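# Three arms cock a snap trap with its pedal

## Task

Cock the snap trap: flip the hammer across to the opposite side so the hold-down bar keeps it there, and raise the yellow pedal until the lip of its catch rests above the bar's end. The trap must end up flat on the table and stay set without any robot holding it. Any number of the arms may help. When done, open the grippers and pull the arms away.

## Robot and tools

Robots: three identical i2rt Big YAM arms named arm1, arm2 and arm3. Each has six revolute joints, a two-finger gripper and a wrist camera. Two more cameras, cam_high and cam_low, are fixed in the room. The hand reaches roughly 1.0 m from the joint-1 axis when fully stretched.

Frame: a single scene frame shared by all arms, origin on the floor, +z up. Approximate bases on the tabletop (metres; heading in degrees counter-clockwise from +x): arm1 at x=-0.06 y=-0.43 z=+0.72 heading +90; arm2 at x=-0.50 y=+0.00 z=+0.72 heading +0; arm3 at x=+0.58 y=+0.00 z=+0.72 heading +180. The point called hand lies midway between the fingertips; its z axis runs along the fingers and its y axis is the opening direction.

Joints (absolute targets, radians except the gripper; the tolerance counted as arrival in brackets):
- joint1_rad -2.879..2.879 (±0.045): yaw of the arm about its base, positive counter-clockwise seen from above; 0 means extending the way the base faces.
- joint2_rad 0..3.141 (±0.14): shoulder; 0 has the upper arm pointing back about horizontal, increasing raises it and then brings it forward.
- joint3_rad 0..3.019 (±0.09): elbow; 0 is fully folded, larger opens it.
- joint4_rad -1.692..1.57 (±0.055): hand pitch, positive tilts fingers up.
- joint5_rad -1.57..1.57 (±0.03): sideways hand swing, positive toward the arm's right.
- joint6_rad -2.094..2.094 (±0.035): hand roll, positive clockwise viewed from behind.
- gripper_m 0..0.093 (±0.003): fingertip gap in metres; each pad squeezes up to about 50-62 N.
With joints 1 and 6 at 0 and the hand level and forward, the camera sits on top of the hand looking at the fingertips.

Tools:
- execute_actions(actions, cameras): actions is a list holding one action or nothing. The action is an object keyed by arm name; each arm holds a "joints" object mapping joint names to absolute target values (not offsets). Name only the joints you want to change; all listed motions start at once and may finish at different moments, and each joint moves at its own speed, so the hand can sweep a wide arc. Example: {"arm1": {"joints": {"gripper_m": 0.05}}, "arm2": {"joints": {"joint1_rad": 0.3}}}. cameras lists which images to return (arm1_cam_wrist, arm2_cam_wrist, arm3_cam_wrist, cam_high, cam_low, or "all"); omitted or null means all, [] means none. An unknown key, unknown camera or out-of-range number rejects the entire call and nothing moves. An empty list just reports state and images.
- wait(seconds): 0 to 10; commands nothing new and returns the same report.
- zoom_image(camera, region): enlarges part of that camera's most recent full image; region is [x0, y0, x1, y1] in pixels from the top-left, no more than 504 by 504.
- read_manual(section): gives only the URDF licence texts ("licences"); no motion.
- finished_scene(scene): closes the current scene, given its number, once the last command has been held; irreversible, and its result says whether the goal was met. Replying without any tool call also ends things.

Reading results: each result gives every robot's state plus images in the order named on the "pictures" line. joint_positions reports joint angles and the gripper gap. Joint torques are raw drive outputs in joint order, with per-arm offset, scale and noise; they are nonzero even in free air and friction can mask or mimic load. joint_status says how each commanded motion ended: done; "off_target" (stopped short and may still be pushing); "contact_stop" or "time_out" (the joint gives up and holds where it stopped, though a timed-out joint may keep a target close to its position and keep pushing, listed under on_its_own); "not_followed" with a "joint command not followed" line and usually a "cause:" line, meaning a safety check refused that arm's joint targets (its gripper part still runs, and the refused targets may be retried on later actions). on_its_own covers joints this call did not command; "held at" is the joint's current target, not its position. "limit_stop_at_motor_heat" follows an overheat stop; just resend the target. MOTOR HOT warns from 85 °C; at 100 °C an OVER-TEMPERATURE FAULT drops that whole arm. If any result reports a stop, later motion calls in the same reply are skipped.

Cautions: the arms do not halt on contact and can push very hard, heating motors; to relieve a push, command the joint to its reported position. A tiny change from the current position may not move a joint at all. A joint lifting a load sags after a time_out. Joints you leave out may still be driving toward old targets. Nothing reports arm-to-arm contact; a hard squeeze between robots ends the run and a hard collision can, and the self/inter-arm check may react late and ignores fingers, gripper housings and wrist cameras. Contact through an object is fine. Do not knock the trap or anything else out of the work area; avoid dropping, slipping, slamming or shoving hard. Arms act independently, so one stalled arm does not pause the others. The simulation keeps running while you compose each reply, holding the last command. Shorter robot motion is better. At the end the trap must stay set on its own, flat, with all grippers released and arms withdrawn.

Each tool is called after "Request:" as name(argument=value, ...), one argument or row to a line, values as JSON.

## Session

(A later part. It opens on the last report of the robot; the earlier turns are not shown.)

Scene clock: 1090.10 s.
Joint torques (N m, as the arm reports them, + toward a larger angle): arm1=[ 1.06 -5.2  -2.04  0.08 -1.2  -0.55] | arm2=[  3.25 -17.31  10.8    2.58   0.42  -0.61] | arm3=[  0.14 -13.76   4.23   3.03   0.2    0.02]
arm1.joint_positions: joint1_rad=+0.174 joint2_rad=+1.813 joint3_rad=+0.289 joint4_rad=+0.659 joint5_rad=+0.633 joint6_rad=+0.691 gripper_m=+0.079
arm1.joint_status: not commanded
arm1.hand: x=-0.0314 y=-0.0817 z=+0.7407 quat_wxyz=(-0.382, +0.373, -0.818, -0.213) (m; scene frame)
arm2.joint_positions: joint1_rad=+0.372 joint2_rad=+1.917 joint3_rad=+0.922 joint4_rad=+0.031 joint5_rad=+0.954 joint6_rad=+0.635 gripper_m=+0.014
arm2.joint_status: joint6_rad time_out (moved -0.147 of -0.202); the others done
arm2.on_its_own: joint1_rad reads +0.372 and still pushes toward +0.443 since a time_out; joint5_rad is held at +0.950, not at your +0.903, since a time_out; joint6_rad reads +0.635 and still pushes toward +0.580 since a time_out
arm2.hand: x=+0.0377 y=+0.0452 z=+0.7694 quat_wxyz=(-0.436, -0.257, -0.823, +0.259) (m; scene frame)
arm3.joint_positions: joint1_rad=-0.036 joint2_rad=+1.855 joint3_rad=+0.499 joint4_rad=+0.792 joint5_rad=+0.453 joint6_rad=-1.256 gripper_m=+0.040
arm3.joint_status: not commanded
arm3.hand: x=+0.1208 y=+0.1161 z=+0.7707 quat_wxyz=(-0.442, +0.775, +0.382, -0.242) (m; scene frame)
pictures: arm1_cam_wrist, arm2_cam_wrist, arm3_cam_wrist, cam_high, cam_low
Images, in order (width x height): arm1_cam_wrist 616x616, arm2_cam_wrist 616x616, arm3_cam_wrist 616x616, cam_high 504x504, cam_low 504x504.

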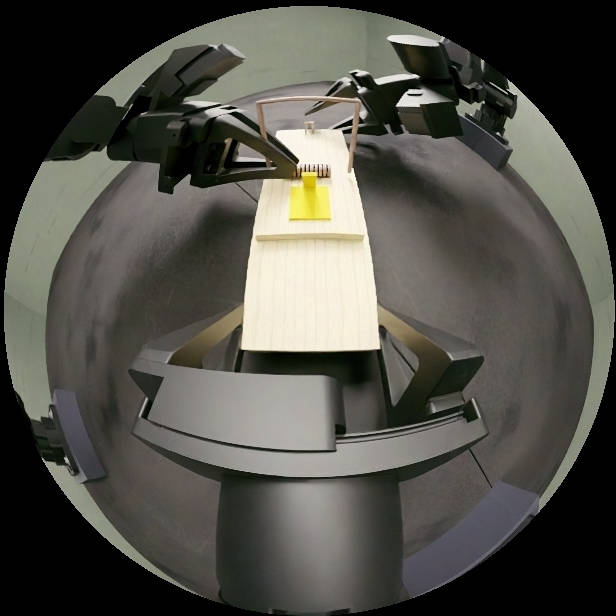

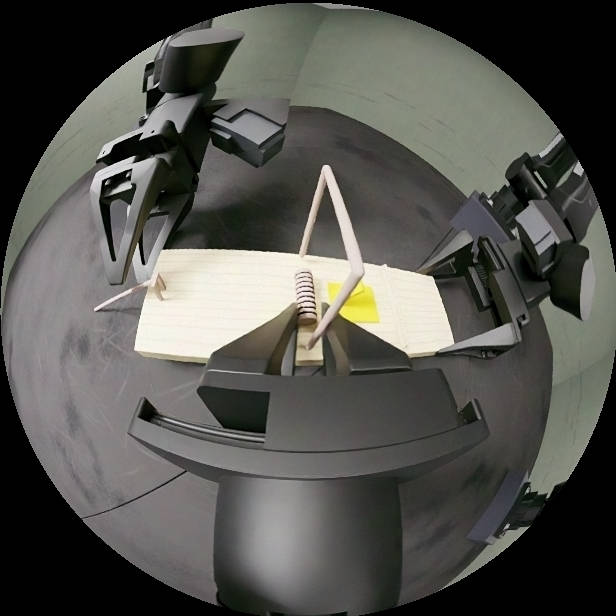

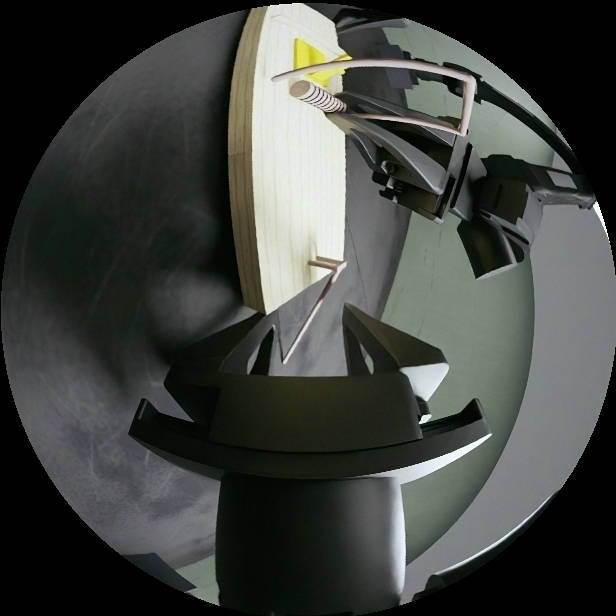

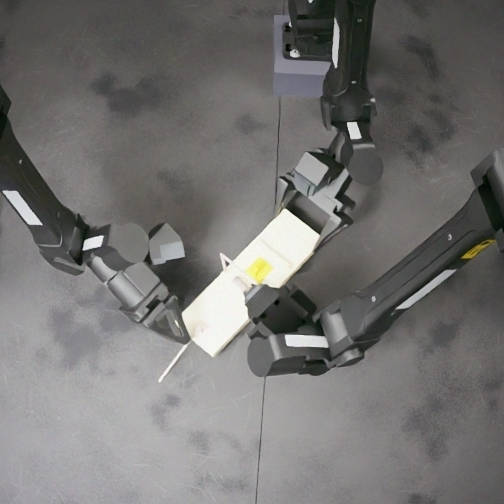

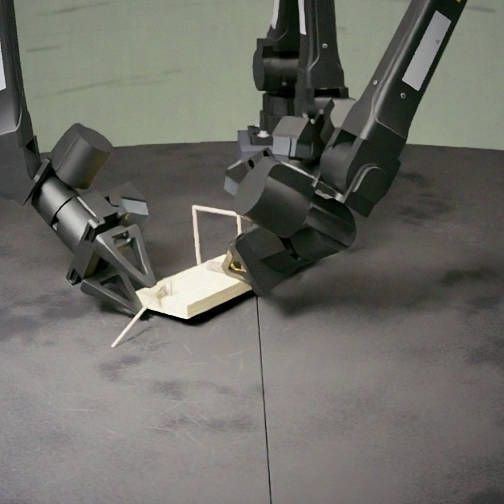

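Request:
execute_actions(
  actions=[
    {"arm2":{"joints":{"joint1_rad":0.401,"joint2_rad":1.976,"joint3_rad":0.947,"joint4_rad":0.038}},"arm3":{"joints":{"joint2_rad":1.69,"joint3_rad":0.465,"joint4_rad":0.655,"joint6_rad":-1.16}}},
  ],
)

Scene clock: 1211.07 s.
Joint torques (N m, as the arm reports them, + toward a larger angle): arm1=[ 1.04 -5.87 -1.77  0.22 -0.44 -0.41] | arm2=[ 0.77 -9.09  7.96  1.31 -0.41 -0.61] | arm3=[  0.16 -12.56   4.23   1.67   0.2    0.11]
arm1.joint_positions: joint1_rad=+0.176 joint2_rad=+1.824 joint3_rad=+0.284 joint4_rad=+0.655 joint5_rad=+0.614 joint6_rad=+0.679 gripper_m=+0.079
arm1.joint_status: not commanded
arm1.hand: x=-0.0340 y=-0.0866 z=+0.7345 quat_wxyz=(-0.373, +0.387, -0.818, -0.206) (m; scene frame)
arm2.joint_positions: joint1_rad=+0.372 joint2_rad=+1.946 joint3_rad=+0.913 joint4_rad=+0.030 joint5_rad=+0.971 joint6_rad=+0.635 gripper_m=+0.014
arm2.joint_status: all done
arm2.on_its_own: joint5_rad is held at +0.950, not at your +0.903, since a time_out; joint6_rad reads +0.635 and still pushes toward +0.580 since a time_out
arm2.hand: x=+0.0293 y=+0.0401 z=+0.7544 quat_wxyz=(-0.425, -0.251, -0.825, +0.277) (m; scene frame)
arm3.joint_positions: joint1_rad=-0.036 joint2_rad=+1.684 joint3_rad=+0.469 joint4_rad=+0.667 joint5_rad=+0.453 joint6_rad=-1.167 gripper_m=+0.040
arm3.joint_status: all done
arm3.hand: x=+0.1279 y=+0.1157 z=+0.8132 quat_wxyz=(-0.434, +0.788, +0.345, -0.267) (m; scene frame)
pictures: arm1_cam_wrist, arm2_cam_wrist, arm3_cam_wrist, cam_high, cam_low
Images, in order (width x height): arm1_cam_wrist 616x616, arm2_cam_wrist 616x616, arm3_cam_wrist 616x616, cam_high 504x504, cam_low 504x504.

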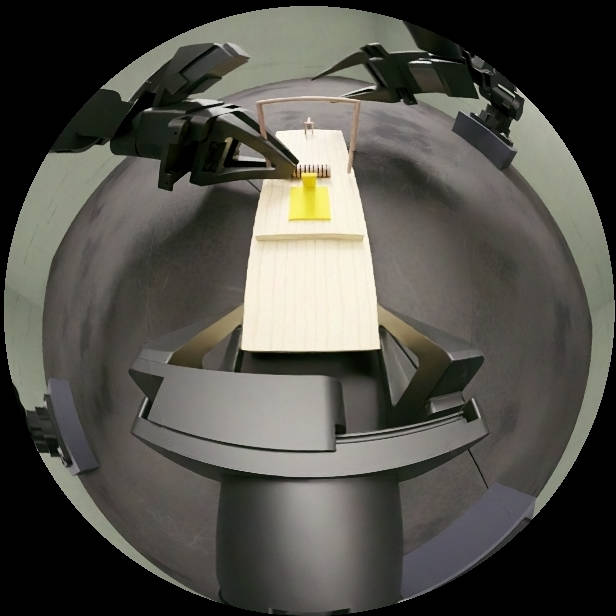

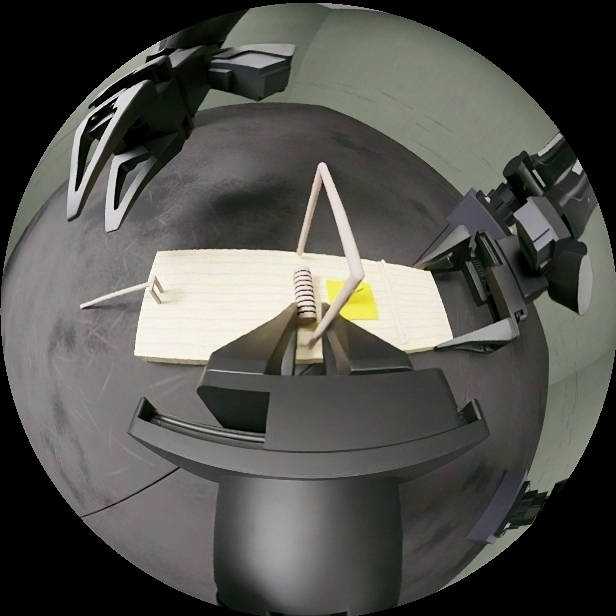

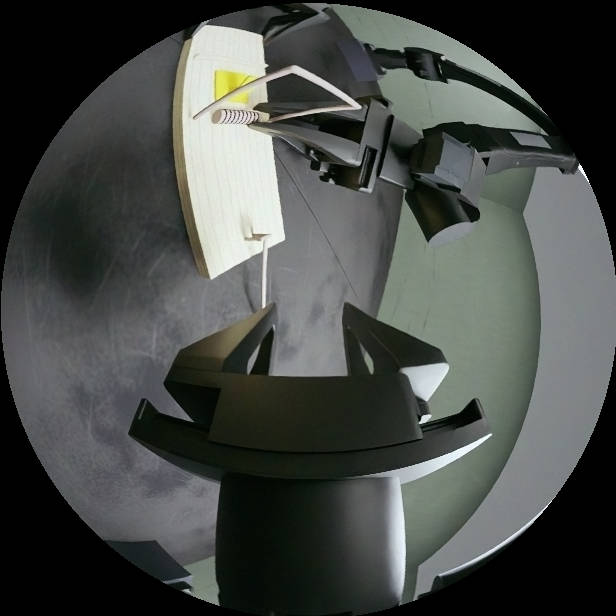

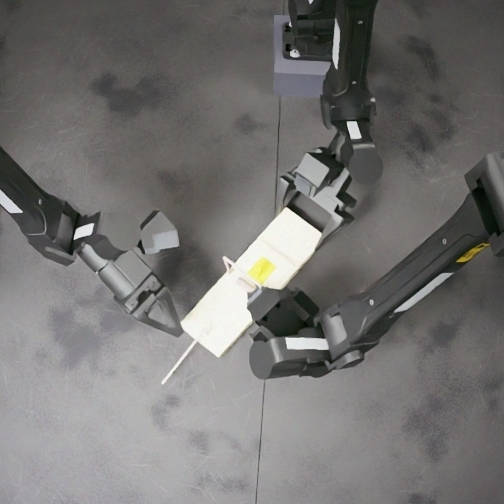

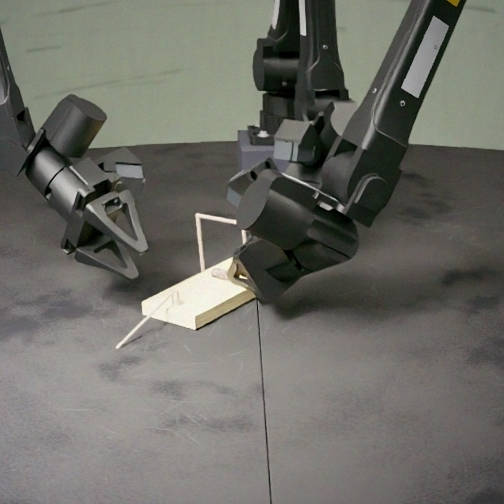

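Request:
execute_actions(
  actions=[
    {"arm3":{"joints":{"joint1_rad":0.159,"joint2_rad":1.586,"joint3_rad":1.033,"joint4_rad":-0.581,"joint5_rad":0.303,"joint6_rad":0.665,"gripper_m":0.035}}},
  ],
)

Scene clock: 1287.97 s.
Joint torques (N m, as the arm reports them, + toward a larger angle): arm1=[ 1.25 -5.93 -1.84  0.11 -0.45 -0.43] | arm2=[ 0.74 -8.75  7.93  1.26 -0.39 -0.63] | arm3=[ -0.05 -16.    11.67   0.78   0.34   0.07]
arm1.joint_positions: joint1_rad=+0.176 joint2_rad=+1.824 joint3_rad=+0.284 joint4_rad=+0.655 joint5_rad=+0.614 joint6_rad=+0.679 gripper_m=+0.079
arm1.joint_status: not commanded
arm1.hand: x=-0.0340 y=-0.0866 z=+0.7345 quat_wxyz=(-0.373, +0.387, -0.818, -0.206) (m; scene frame)
arm2.joint_positions: joint1_rad=+0.372 joint2_rad=+1.946 joint3_rad=+0.913 joint4_rad=+0.030 joint5_rad=+0.971 joint6_rad=+0.635 gripper_m=+0.014
arm2.joint_status: not commanded
arm2.on_its_own: joint5_rad is held at +0.950, not at your +0.903, since a time_out; joint6_rad reads +0.635 and still pushes toward +0.580 since a time_out
arm2.hand: x=+0.0293 y=+0.0401 z=+0.7544 quat_wxyz=(-0.425, -0.251, -0.825, +0.277) (m; scene frame)
arm3.joint_positions: joint1_rad=+0.163 joint2_rad=+1.585 joint3_rad=+0.995 joint4_rad=-0.570 joint5_rad=+0.305 joint6_rad=+0.657 gripper_m=+0.035
arm3.joint_status: all done
arm3.hand: x=+0.0690 y=-0.0048 z=+0.8689 quat_wxyz=(-0.061, +0.925, -0.290, -0.236) (m; scene frame)
pictures: arm1_cam_wrist, arm2_cam_wrist, arm3_cam_wrist, cam_high, cam_low
Images, in order (width x height): arm1_cam_wrist 616x616, arm2_cam_wrist 616x616, arm3_cam_wrist 616x616, cam_high 504x504, cam_low 504x504.

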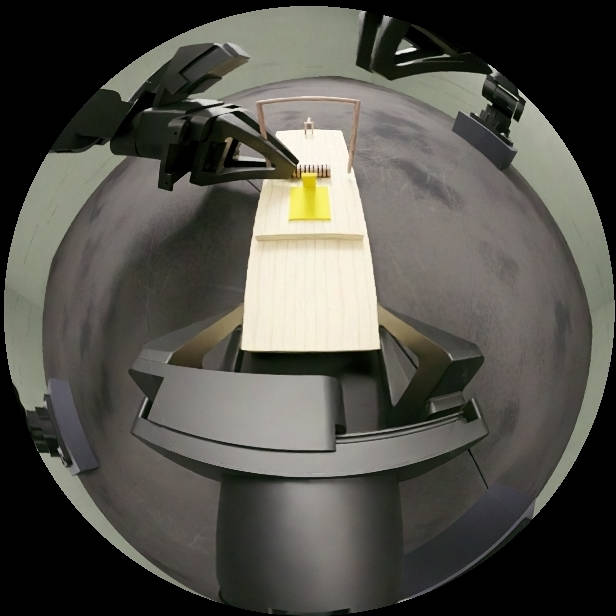

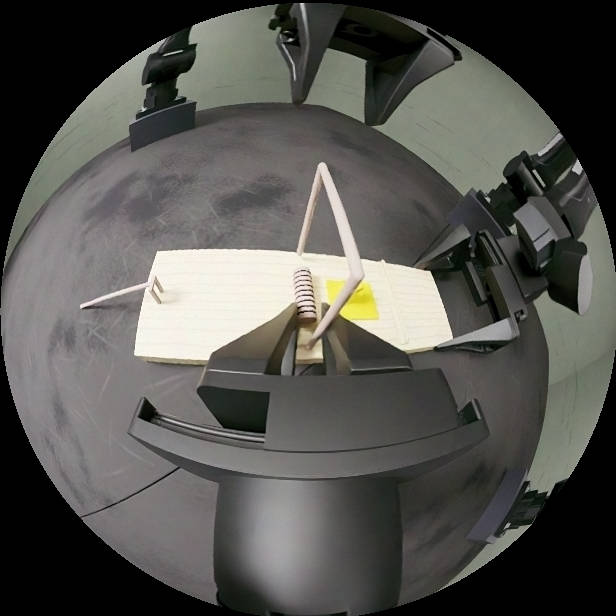

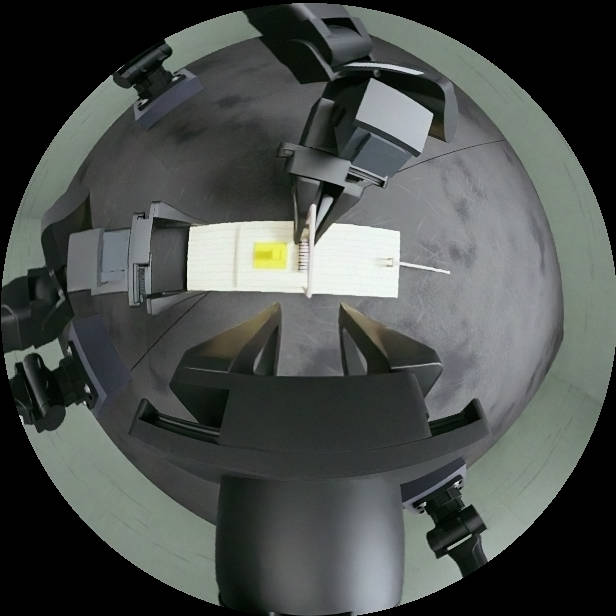

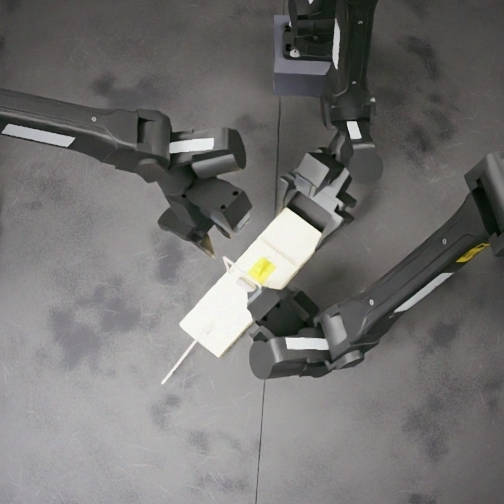

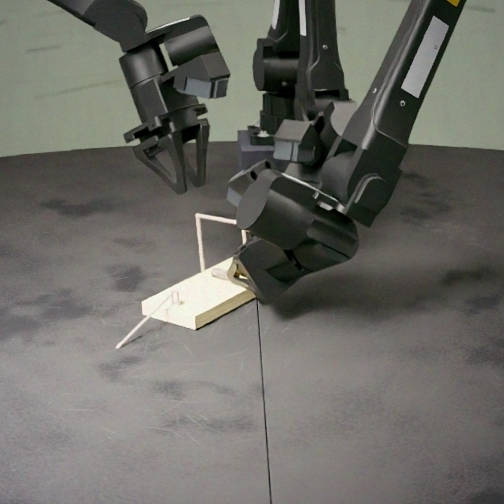

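Request:
execute_actions(
  actions=[
    {"arm3":{"joints":{"joint1_rad":0.121,"joint2_rad":1.697,"joint4_rad":-0.408}}},
  ],
)

Scene clock: 1317.83 s.
Joint torques (N m, as the arm reports them, + toward a larger angle): arm1=[ 0.92 -5.87 -1.73  0.26 -0.44 -0.42] | arm2=[ 0.5  -9.15  7.84  1.28 -0.41 -0.6 ] | arm3=[ -0.35 -16.57  11.12   2.04   0.33   0.05]
arm1.joint_positions: joint1_rad=+0.176 joint2_rad=+1.824 joint3_rad=+0.284 joint4_rad=+0.655 joint5_rad=+0.614 joint6_rad=+0.679 gripper_m=+0.079
arm1.joint_status: not commanded
arm1.hand: x=-0.0340 y=-0.0866 z=+0.7345 quat_wxyz=(-0.373, +0.387, -0.818, -0.206) (m; scene frame)
arm2.joint_positions: joint1_rad=+0.372 joint2_rad=+1.946 joint3_rad=+0.913 joint4_rad=+0.030 joint5_rad=+0.971 joint6_rad=+0.635 gripper_m=+0.014
arm2.joint_status: not commanded
arm2.on_its_own: joint5_rad is held at +0.950, not at your +0.903, since a time_out; joint6_rad reads +0.635 and still pushes toward +0.580 since a time_out
arm2.hand: x=+0.0293 y=+0.0401 z=+0.7544 quat_wxyz=(-0.425, -0.251, -0.825, +0.277) (m; scene frame)
arm3.joint_positions: joint1_rad=+0.129 joint2_rad=+1.690 joint3_rad=+0.995 joint4_rad=-0.422 joint5_rad=+0.305 joint6_rad=+0.658 gripper_m=+0.035
arm3.joint_status: all done
arm3.hand: x=+0.0452 y=+0.0103 z=+0.8308 quat_wxyz=(-0.057, +0.915, -0.308, -0.254) (m; scene frame)
pictures: arm1_cam_wrist, arm2_cam_wrist, arm3_cam_wrist, cam_high, cam_low
Images, in order (width x height): arm1_cam_wrist 616x616, arm2_cam_wrist 616x616, arm3_cam_wrist 616x616, cam_high 504x504, cam_low 504x504.

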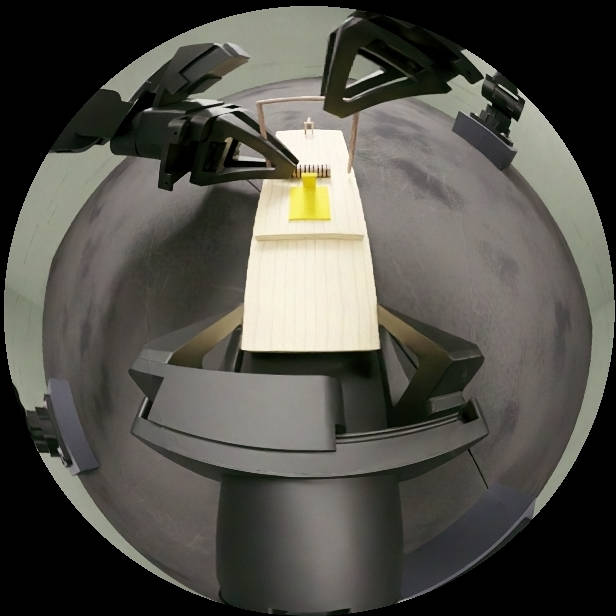

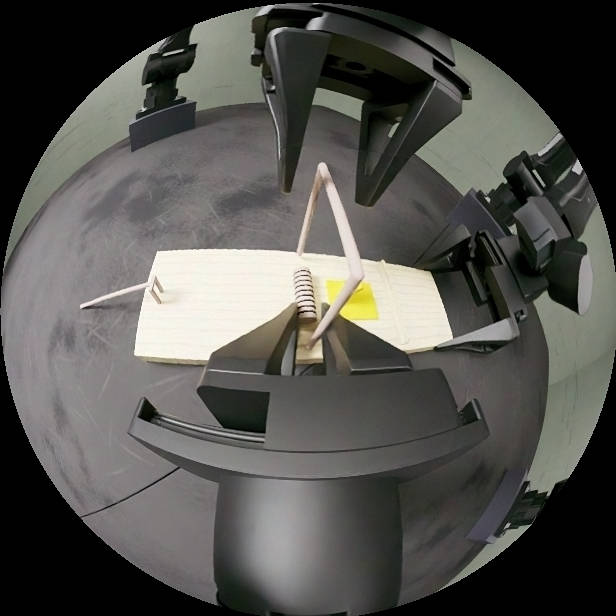

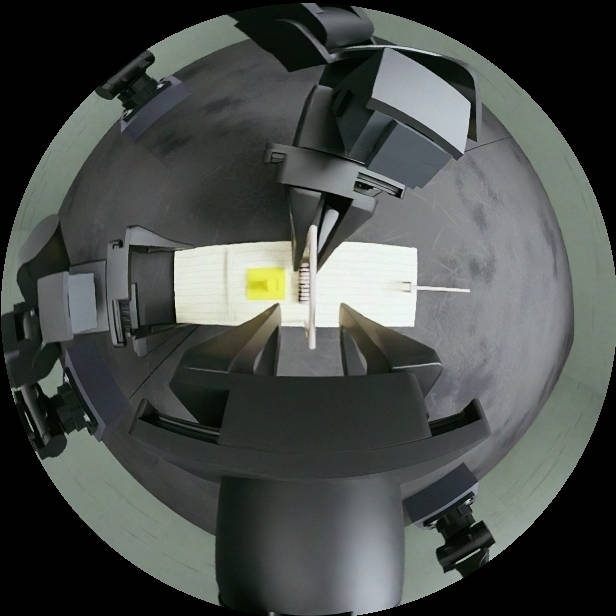

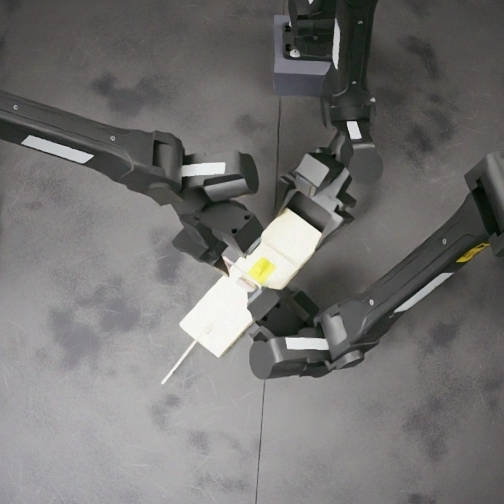

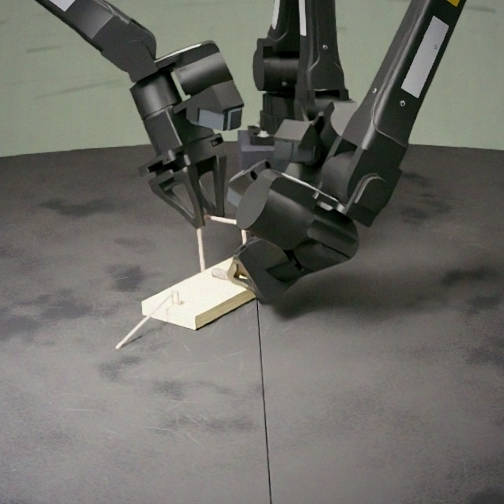

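Request:
zoom_image(
  camera="arm1_cam_wrist",
  region=[240, 40, 420, 190],
)

Request:
zoom_image(
  camera="cam_low",
  region=[140, 160, 280, 290],
)

Region (240, 40, 420, 190) of arm1_cam_wrist's 616x616 image, scaled by 2.800, with more detail than that image has.

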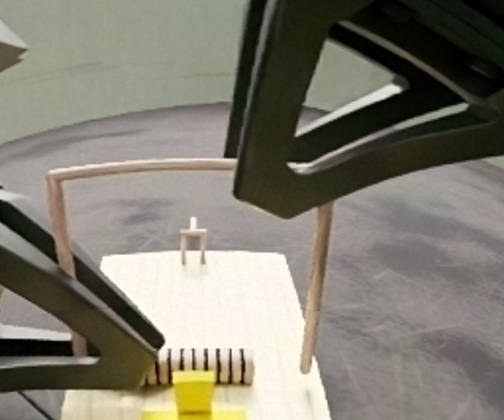

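Region (140, 160, 280, 290) of cam_low's 504x504 image, scaled by 3.600, with more detail than that image has; it fills the top 468 rows of this view, and the rest is white.

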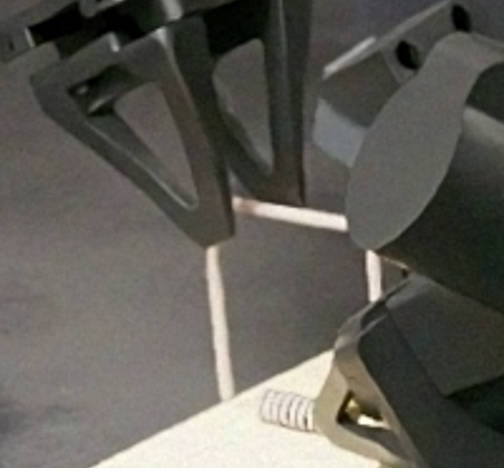

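Request:
execute_actions(
  actions=[
    {"arm3":{"joints":{"joint1_rad":0.106,"gripper_m":0.0}}},
  ],
)

Scene clock: 1339.00 s.
Joint torques (N m, as the arm reports them, + toward a larger angle): arm1=[ 1.19 -5.92 -1.8   0.26 -0.46 -0.41] | arm2=[ 0.67 -8.79  7.92  1.27 -0.42 -0.61] | arm3=[ -1.16 -16.63  11.12   1.97   0.48   0.04]
arm1.joint_positions: joint1_rad=+0.176 joint2_rad=+1.824 joint3_rad=+0.284 joint4_rad=+0.655 joint5_rad=+0.615 joint6_rad=+0.678 gripper_m=+0.079
arm1.joint_status: not commanded
arm1.hand: x=-0.0339 y=-0.0866 z=+0.7345 quat_wxyz=(-0.373, +0.387, -0.817, -0.206) (m; scene frame)
arm2.joint_positions: joint1_rad=+0.372 joint2_rad=+1.946 joint3_rad=+0.913 joint4_rad=+0.030 joint5_rad=+0.971 joint6_rad=+0.635 gripper_m=+0.014
arm2.joint_status: not commanded
arm2.on_its_own: joint5_rad is held at +0.950, not at your +0.903, since a time_out; joint6_rad reads +0.635 and still pushes toward +0.580 since a time_out
arm2.hand: x=+0.0293 y=+0.0401 z=+0.7545 quat_wxyz=(-0.425, -0.251, -0.824, +0.277) (m; scene frame)
arm3.joint_positions: joint1_rad=+0.124 joint2_rad=+1.690 joint3_rad=+0.995 joint4_rad=-0.420 joint5_rad=+0.302 joint6_rad=+0.659 gripper_m=+0.001
arm3.joint_status: all done
arm3.hand: x=+0.0449 y=+0.0126 z=+0.8308 quat_wxyz=(-0.056, +0.914, -0.311, -0.254) (m; scene frame)
pictures: arm1_cam_wrist, arm2_cam_wrist, arm3_cam_wrist, cam_high, cam_low
Images, in order (width x height): arm1_cam_wrist 616x616, arm2_cam_wrist 616x616, arm3_cam_wrist 616x616, cam_high 504x504, cam_low 504x504.

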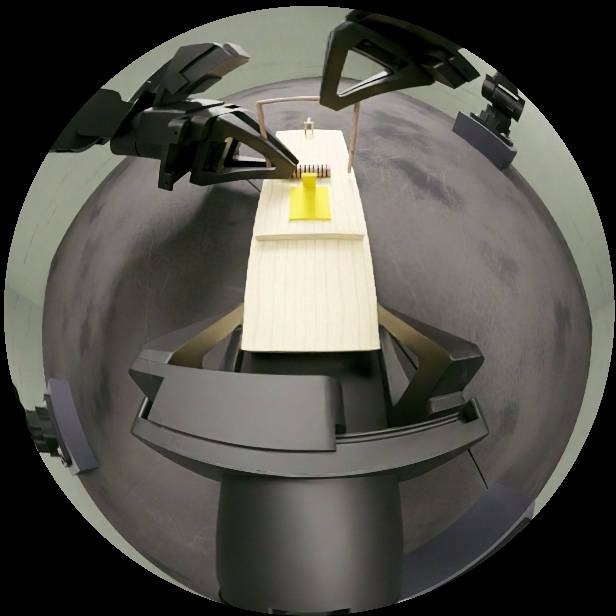

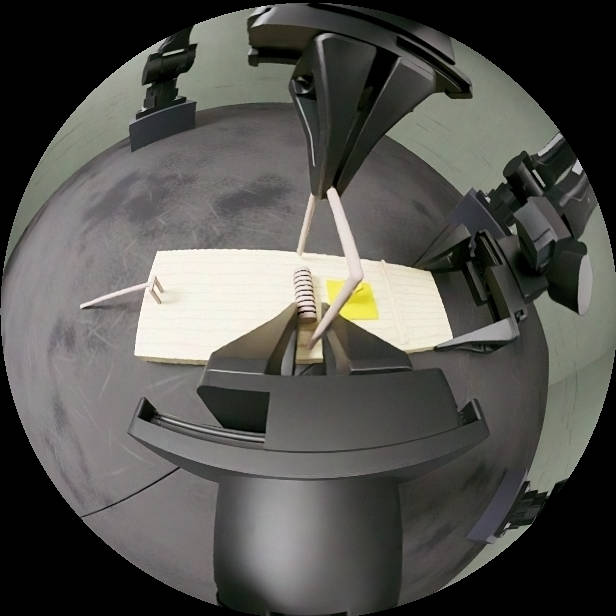

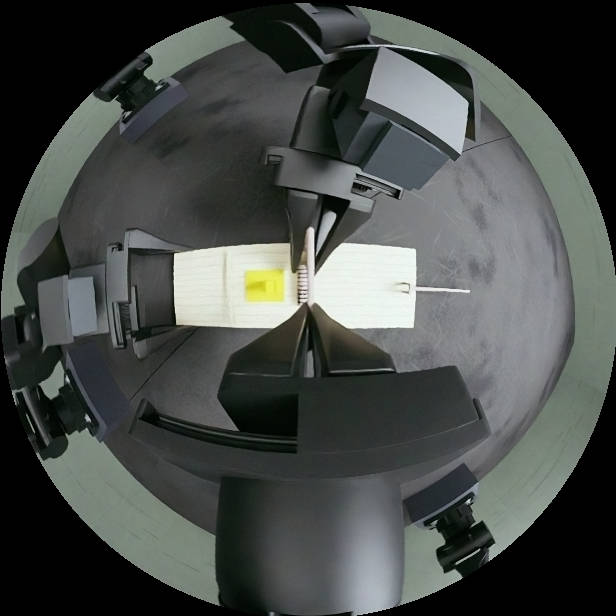

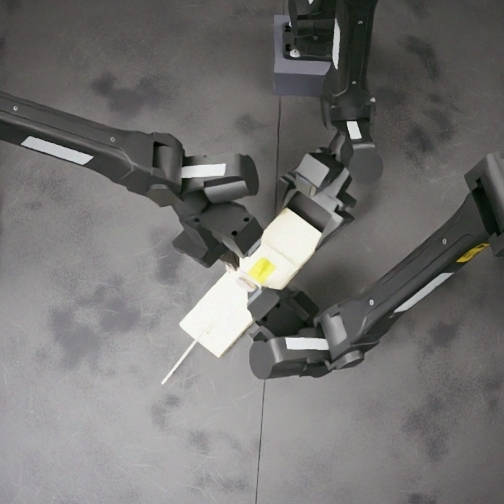

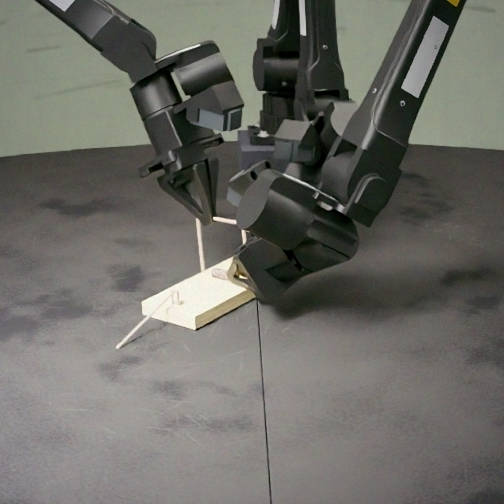

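Request:
zoom_image(
  camera="arm2_cam_wrist",
  region=[270, 120, 400, 240],
)

Request:
zoom_image(
  camera="arm1_cam_wrist",
  region=[270, 50, 400, 150],
)

Request:
execute_actions(
  actions=[],
  cameras=["arm3_cam_wrist"],
)

Region (270, 120, 400, 240) of arm2_cam_wrist's 616x616 image, scaled by 3.877, with more detail than that image has; it fills the top 465 rows of this view, and the rest is white.

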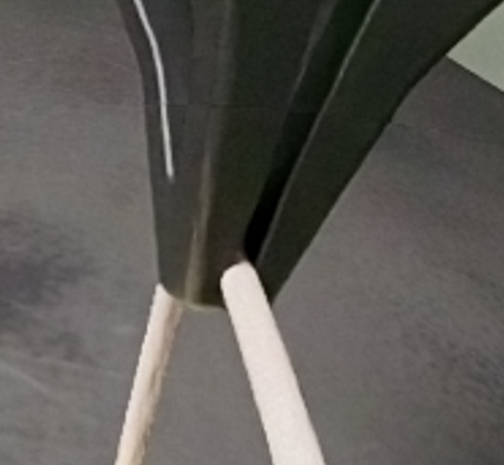

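Region (270, 50, 400, 150) of arm1_cam_wrist's 616x616 image, scaled by 3.877, with more detail than that image has; it fills the top 388 rows of this view, and the rest is white.

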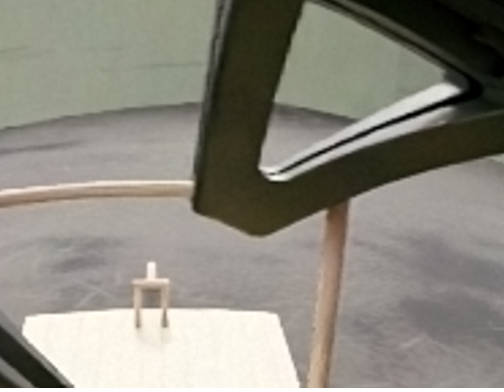

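Scene clock: 1342.13 s.
Joint torques (N m, as the arm reports them, + toward a larger angle): arm1=[ 0.97 -6.37 -1.71  0.2  -0.47 -0.39] | arm2=[ 0.7  -9.15  7.89  1.17 -0.42 -0.61] | arm3=[ -1.15 -16.62  11.11   1.97   0.48   0.04]
arm1.joint_positions: joint1_rad=+0.176 joint2_rad=+1.824 joint3_rad=+0.284 joint4_rad=+0.655 joint5_rad=+0.615 joint6_rad=+0.678 gripper_m=+0.079
arm1.joint_status: not commanded
arm1.hand: x=-0.0339 y=-0.0866 z=+0.7345 quat_wxyz=(-0.373, +0.387, -0.817, -0.206) (m; scene frame)
arm2.joint_positions: joint1_rad=+0.372 joint2_rad=+1.946 joint3_rad=+0.913 joint4_rad=+0.030 joint5_rad=+0.971 joint6_rad=+0.635 gripper_m=+0.014
arm2.joint_status: not commanded
arm2.on_its_own: joint5_rad is held at +0.950, not at your +0.903, since a time_out; joint6_rad reads +0.635 and still pushes toward +0.580 since a time_out
arm2.hand: x=+0.0293 y=+0.0401 z=+0.7545 quat_wxyz=(-0.425, -0.251, -0.824, +0.277) (m; scene frame)
arm3.joint_positions: joint1_rad=+0.124 joint2_rad=+1.690 joint3_rad=+0.995 joint4_rad=-0.420 joint5_rad=+0.302 joint6_rad=+0.659 gripper_m=+0.001
arm3.joint_status: all done
arm3.hand: x=+0.0449 y=+0.0126 z=+0.8308 quat_wxyz=(-0.056, +0.914, -0.311, -0.254) (m; scene frame)
pictures: arm3_cam_wrist
Images, in order (width x height): arm3_cam_wrist 616x616.

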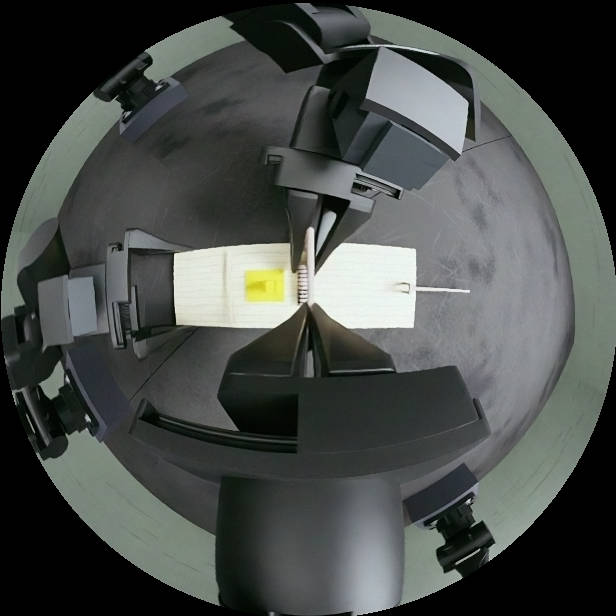

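Request:
execute_actions(
  actions=[
    {"arm3":{"joints":{"joint1_rad":0.084,"joint2_rad":1.734,"joint3_rad":0.94,"joint4_rad":-0.452,"joint5_rad":0.317}}},
  ],
  cameras=["arm1_cam_wrist","arm2_cam_wrist","arm3_cam_wrist","cam_low"],
)

Scene clock: 1419.33 s.
Joint torques (N m, as the arm reports them, + toward a larger angle): arm1=[ 1.35 -6.01 -1.79  0.31 -0.44 -0.42] | arm2=[ 0.77 -8.99  7.89  1.25 -0.41 -0.49] | arm3=[ -2.69 -13.73   3.59   0.11   0.94   0.03]
arm1.joint_positions: joint1_rad=+0.176 joint2_rad=+1.824 joint3_rad=+0.284 joint4_rad=+0.655 joint5_rad=+0.615 joint6_rad=+0.676 gripper_m=+0.079
arm1.joint_status: not commanded
arm1.hand: x=-0.0339 y=-0.0866 z=+0.7345 quat_wxyz=(-0.374, +0.388, -0.817, -0.206) (m; scene frame)
arm2.joint_positions: joint1_rad=+0.372 joint2_rad=+1.947 joint3_rad=+0.913 joint4_rad=+0.030 joint5_rad=+0.971 joint6_rad=+0.623 gripper_m=+0.014
arm2.joint_status: not commanded
arm2.on_its_own: joint5_rad is held at +0.950, not at your +0.903, since a time_out; joint6_rad reads +0.623 and still pushes toward +0.580 since a time_out
arm2.hand: x=+0.0293 y=+0.0400 z=+0.7543 quat_wxyz=(-0.423, -0.246, -0.826, +0.279) (m; scene frame)
arm3.joint_positions: joint1_rad=+0.121 joint2_rad=+1.691 joint3_rad=+0.991 joint4_rad=-0.425 joint5_rad=+0.304 joint6_rad=+0.659 gripper_m=+0.001
arm3.joint_status: all done
arm3.hand: x=+0.0479 y=+0.0147 z=+0.8282 quat_wxyz=(-0.059, +0.915, -0.312, -0.250) (m; scene frame)
pictures: arm1_cam_wrist, arm2_cam_wrist, arm3_cam_wrist, cam_low
Images, in order (width x height): arm1_cam_wrist 616x616, arm2_cam_wrist 616x616, arm3_cam_wrist 616x616, cam_low 504x504.

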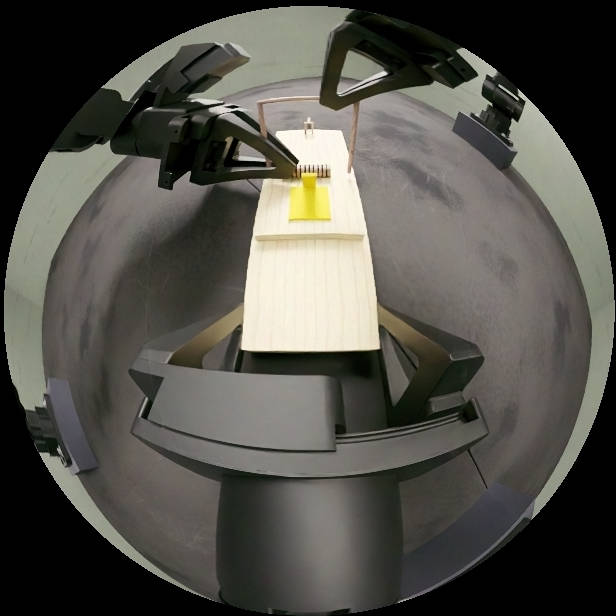

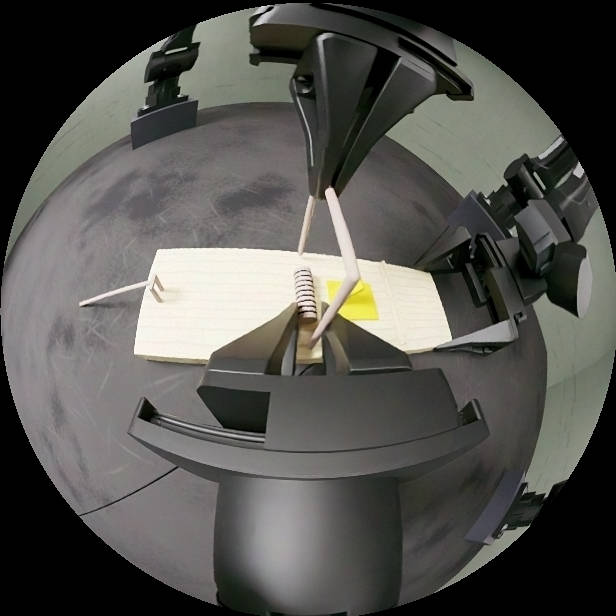

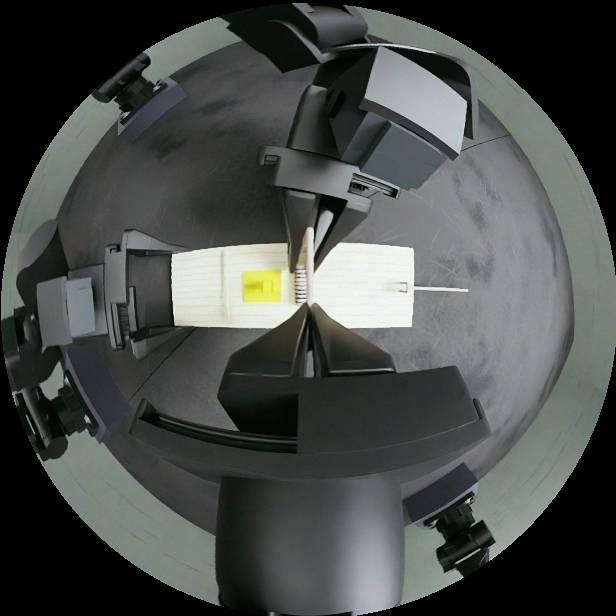

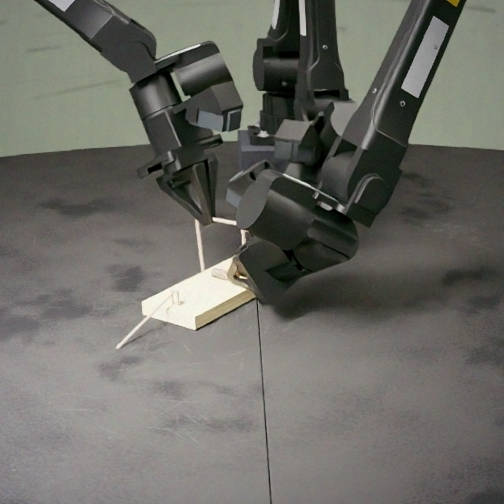

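Request:
execute_actions(
  actions=[
    {"arm3":{"joints":{"joint1_rad":0.0,"joint2_rad":1.787,"joint3_rad":0.79,"joint4_rad":-0.311,"joint6_rad":0.555}},"arm2":{"joints":{"joint1_rad":0.582,"joint2_rad":1.867,"joint3_rad":0.876,"gripper_m":0.07}}},
  ],
)

Scene clock: 1535.87 s.
Joint torques (N m, as the arm reports them, + toward a larger angle): arm1=[ 1.22 -6.12 -1.77  0.35 -0.66 -0.16] | arm2=[ -0.8  -11.53   5.29   1.26   0.52  -0.17] | arm3=[-2.7  -9.41  0.58 -0.79  0.99 -0.11]
arm1.joint_positions: joint1_rad=+0.176 joint2_rad=+1.828 joint3_rad=+0.284 joint4_rad=+0.653 joint5_rad=+0.620 joint6_rad=+0.653 gripper_m=+0.079
arm1.joint_status: not commanded
arm1.hand: x=-0.0329 y=-0.0879 z=+0.7334 quat_wxyz=(-0.377, +0.398, -0.813, -0.198) (m; scene frame)
arm2.joint_positions: joint1_rad=+0.586 joint2_rad=+1.878 joint3_rad=+0.880 joint4_rad=+0.032 joint5_rad=+0.951 joint6_rad=+0.592 gripper_m=+0.070
arm2.joint_status: all done
arm2.on_its_own: joint5_rad is held at +0.950, not at your +0.903, since a time_out
arm2.hand: x=+0.0042 y=+0.1510 z=+0.7771 quat_wxyz=(-0.456, -0.150, -0.849, +0.220) (m; scene frame)
arm3.joint_positions: joint1_rad=+0.037 joint2_rad=+1.700 joint3_rad=+0.867 joint4_rad=-0.263 joint5_rad=+0.303 joint6_rad=+0.564 gripper_m=+0.001
arm3.joint_status: all done
arm3.hand: x=+0.0769 y=+0.0586 z=+0.7940 quat_wxyz=(-0.077, +0.913, -0.308, -0.257) (m; scene frame)
pictures: arm1_cam_wrist, arm2_cam_wrist, arm3_cam_wrist, cam_high, cam_low
Images, in order (width x height): arm1_cam_wrist 616x616, arm2_cam_wrist 616x616, arm3_cam_wrist 616x616, cam_high 504x504, cam_low 504x504.

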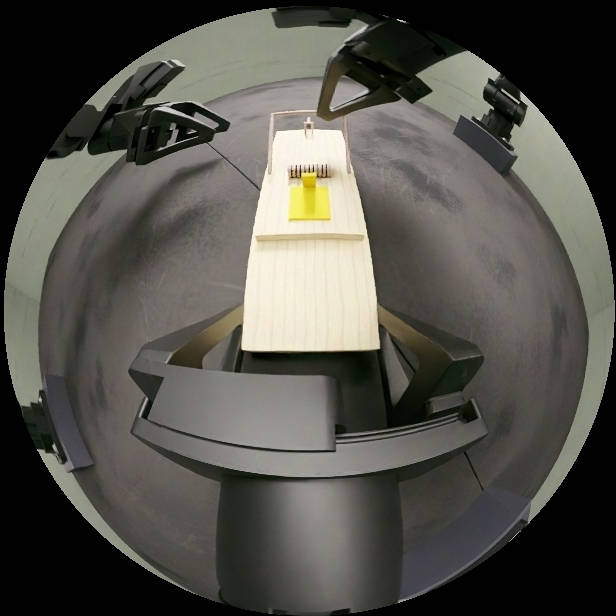

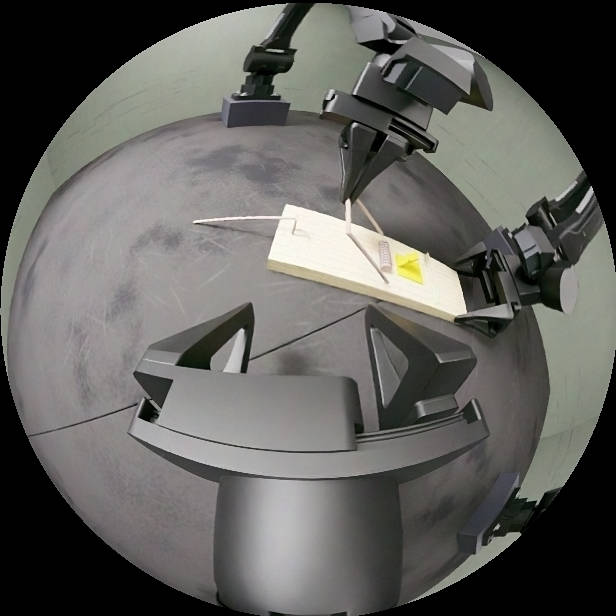

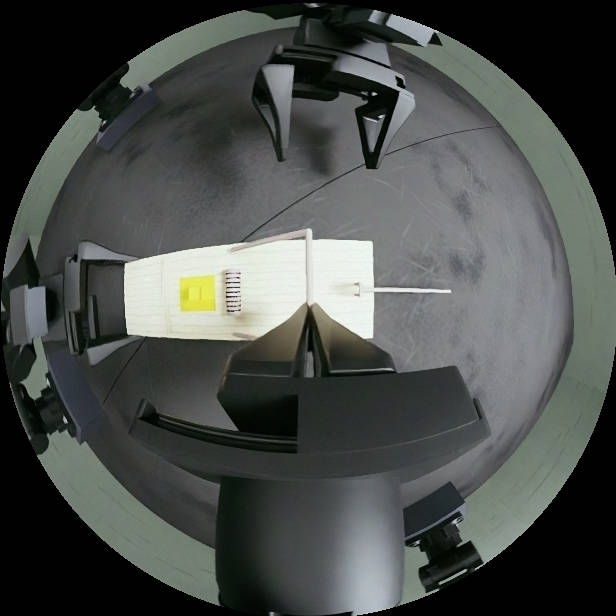

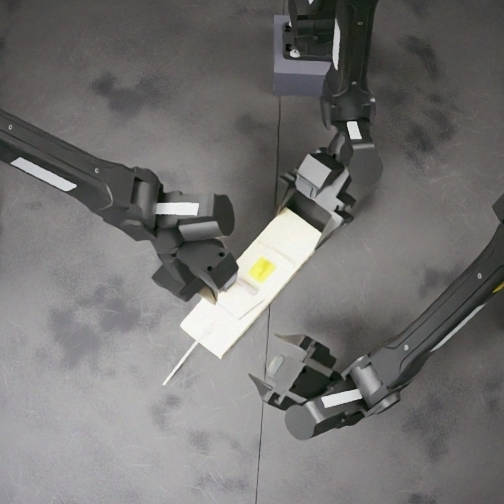

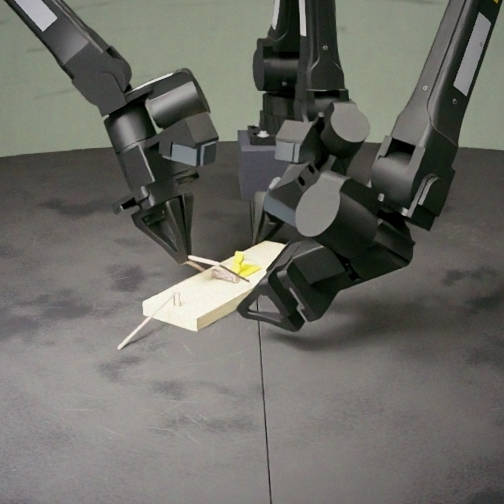

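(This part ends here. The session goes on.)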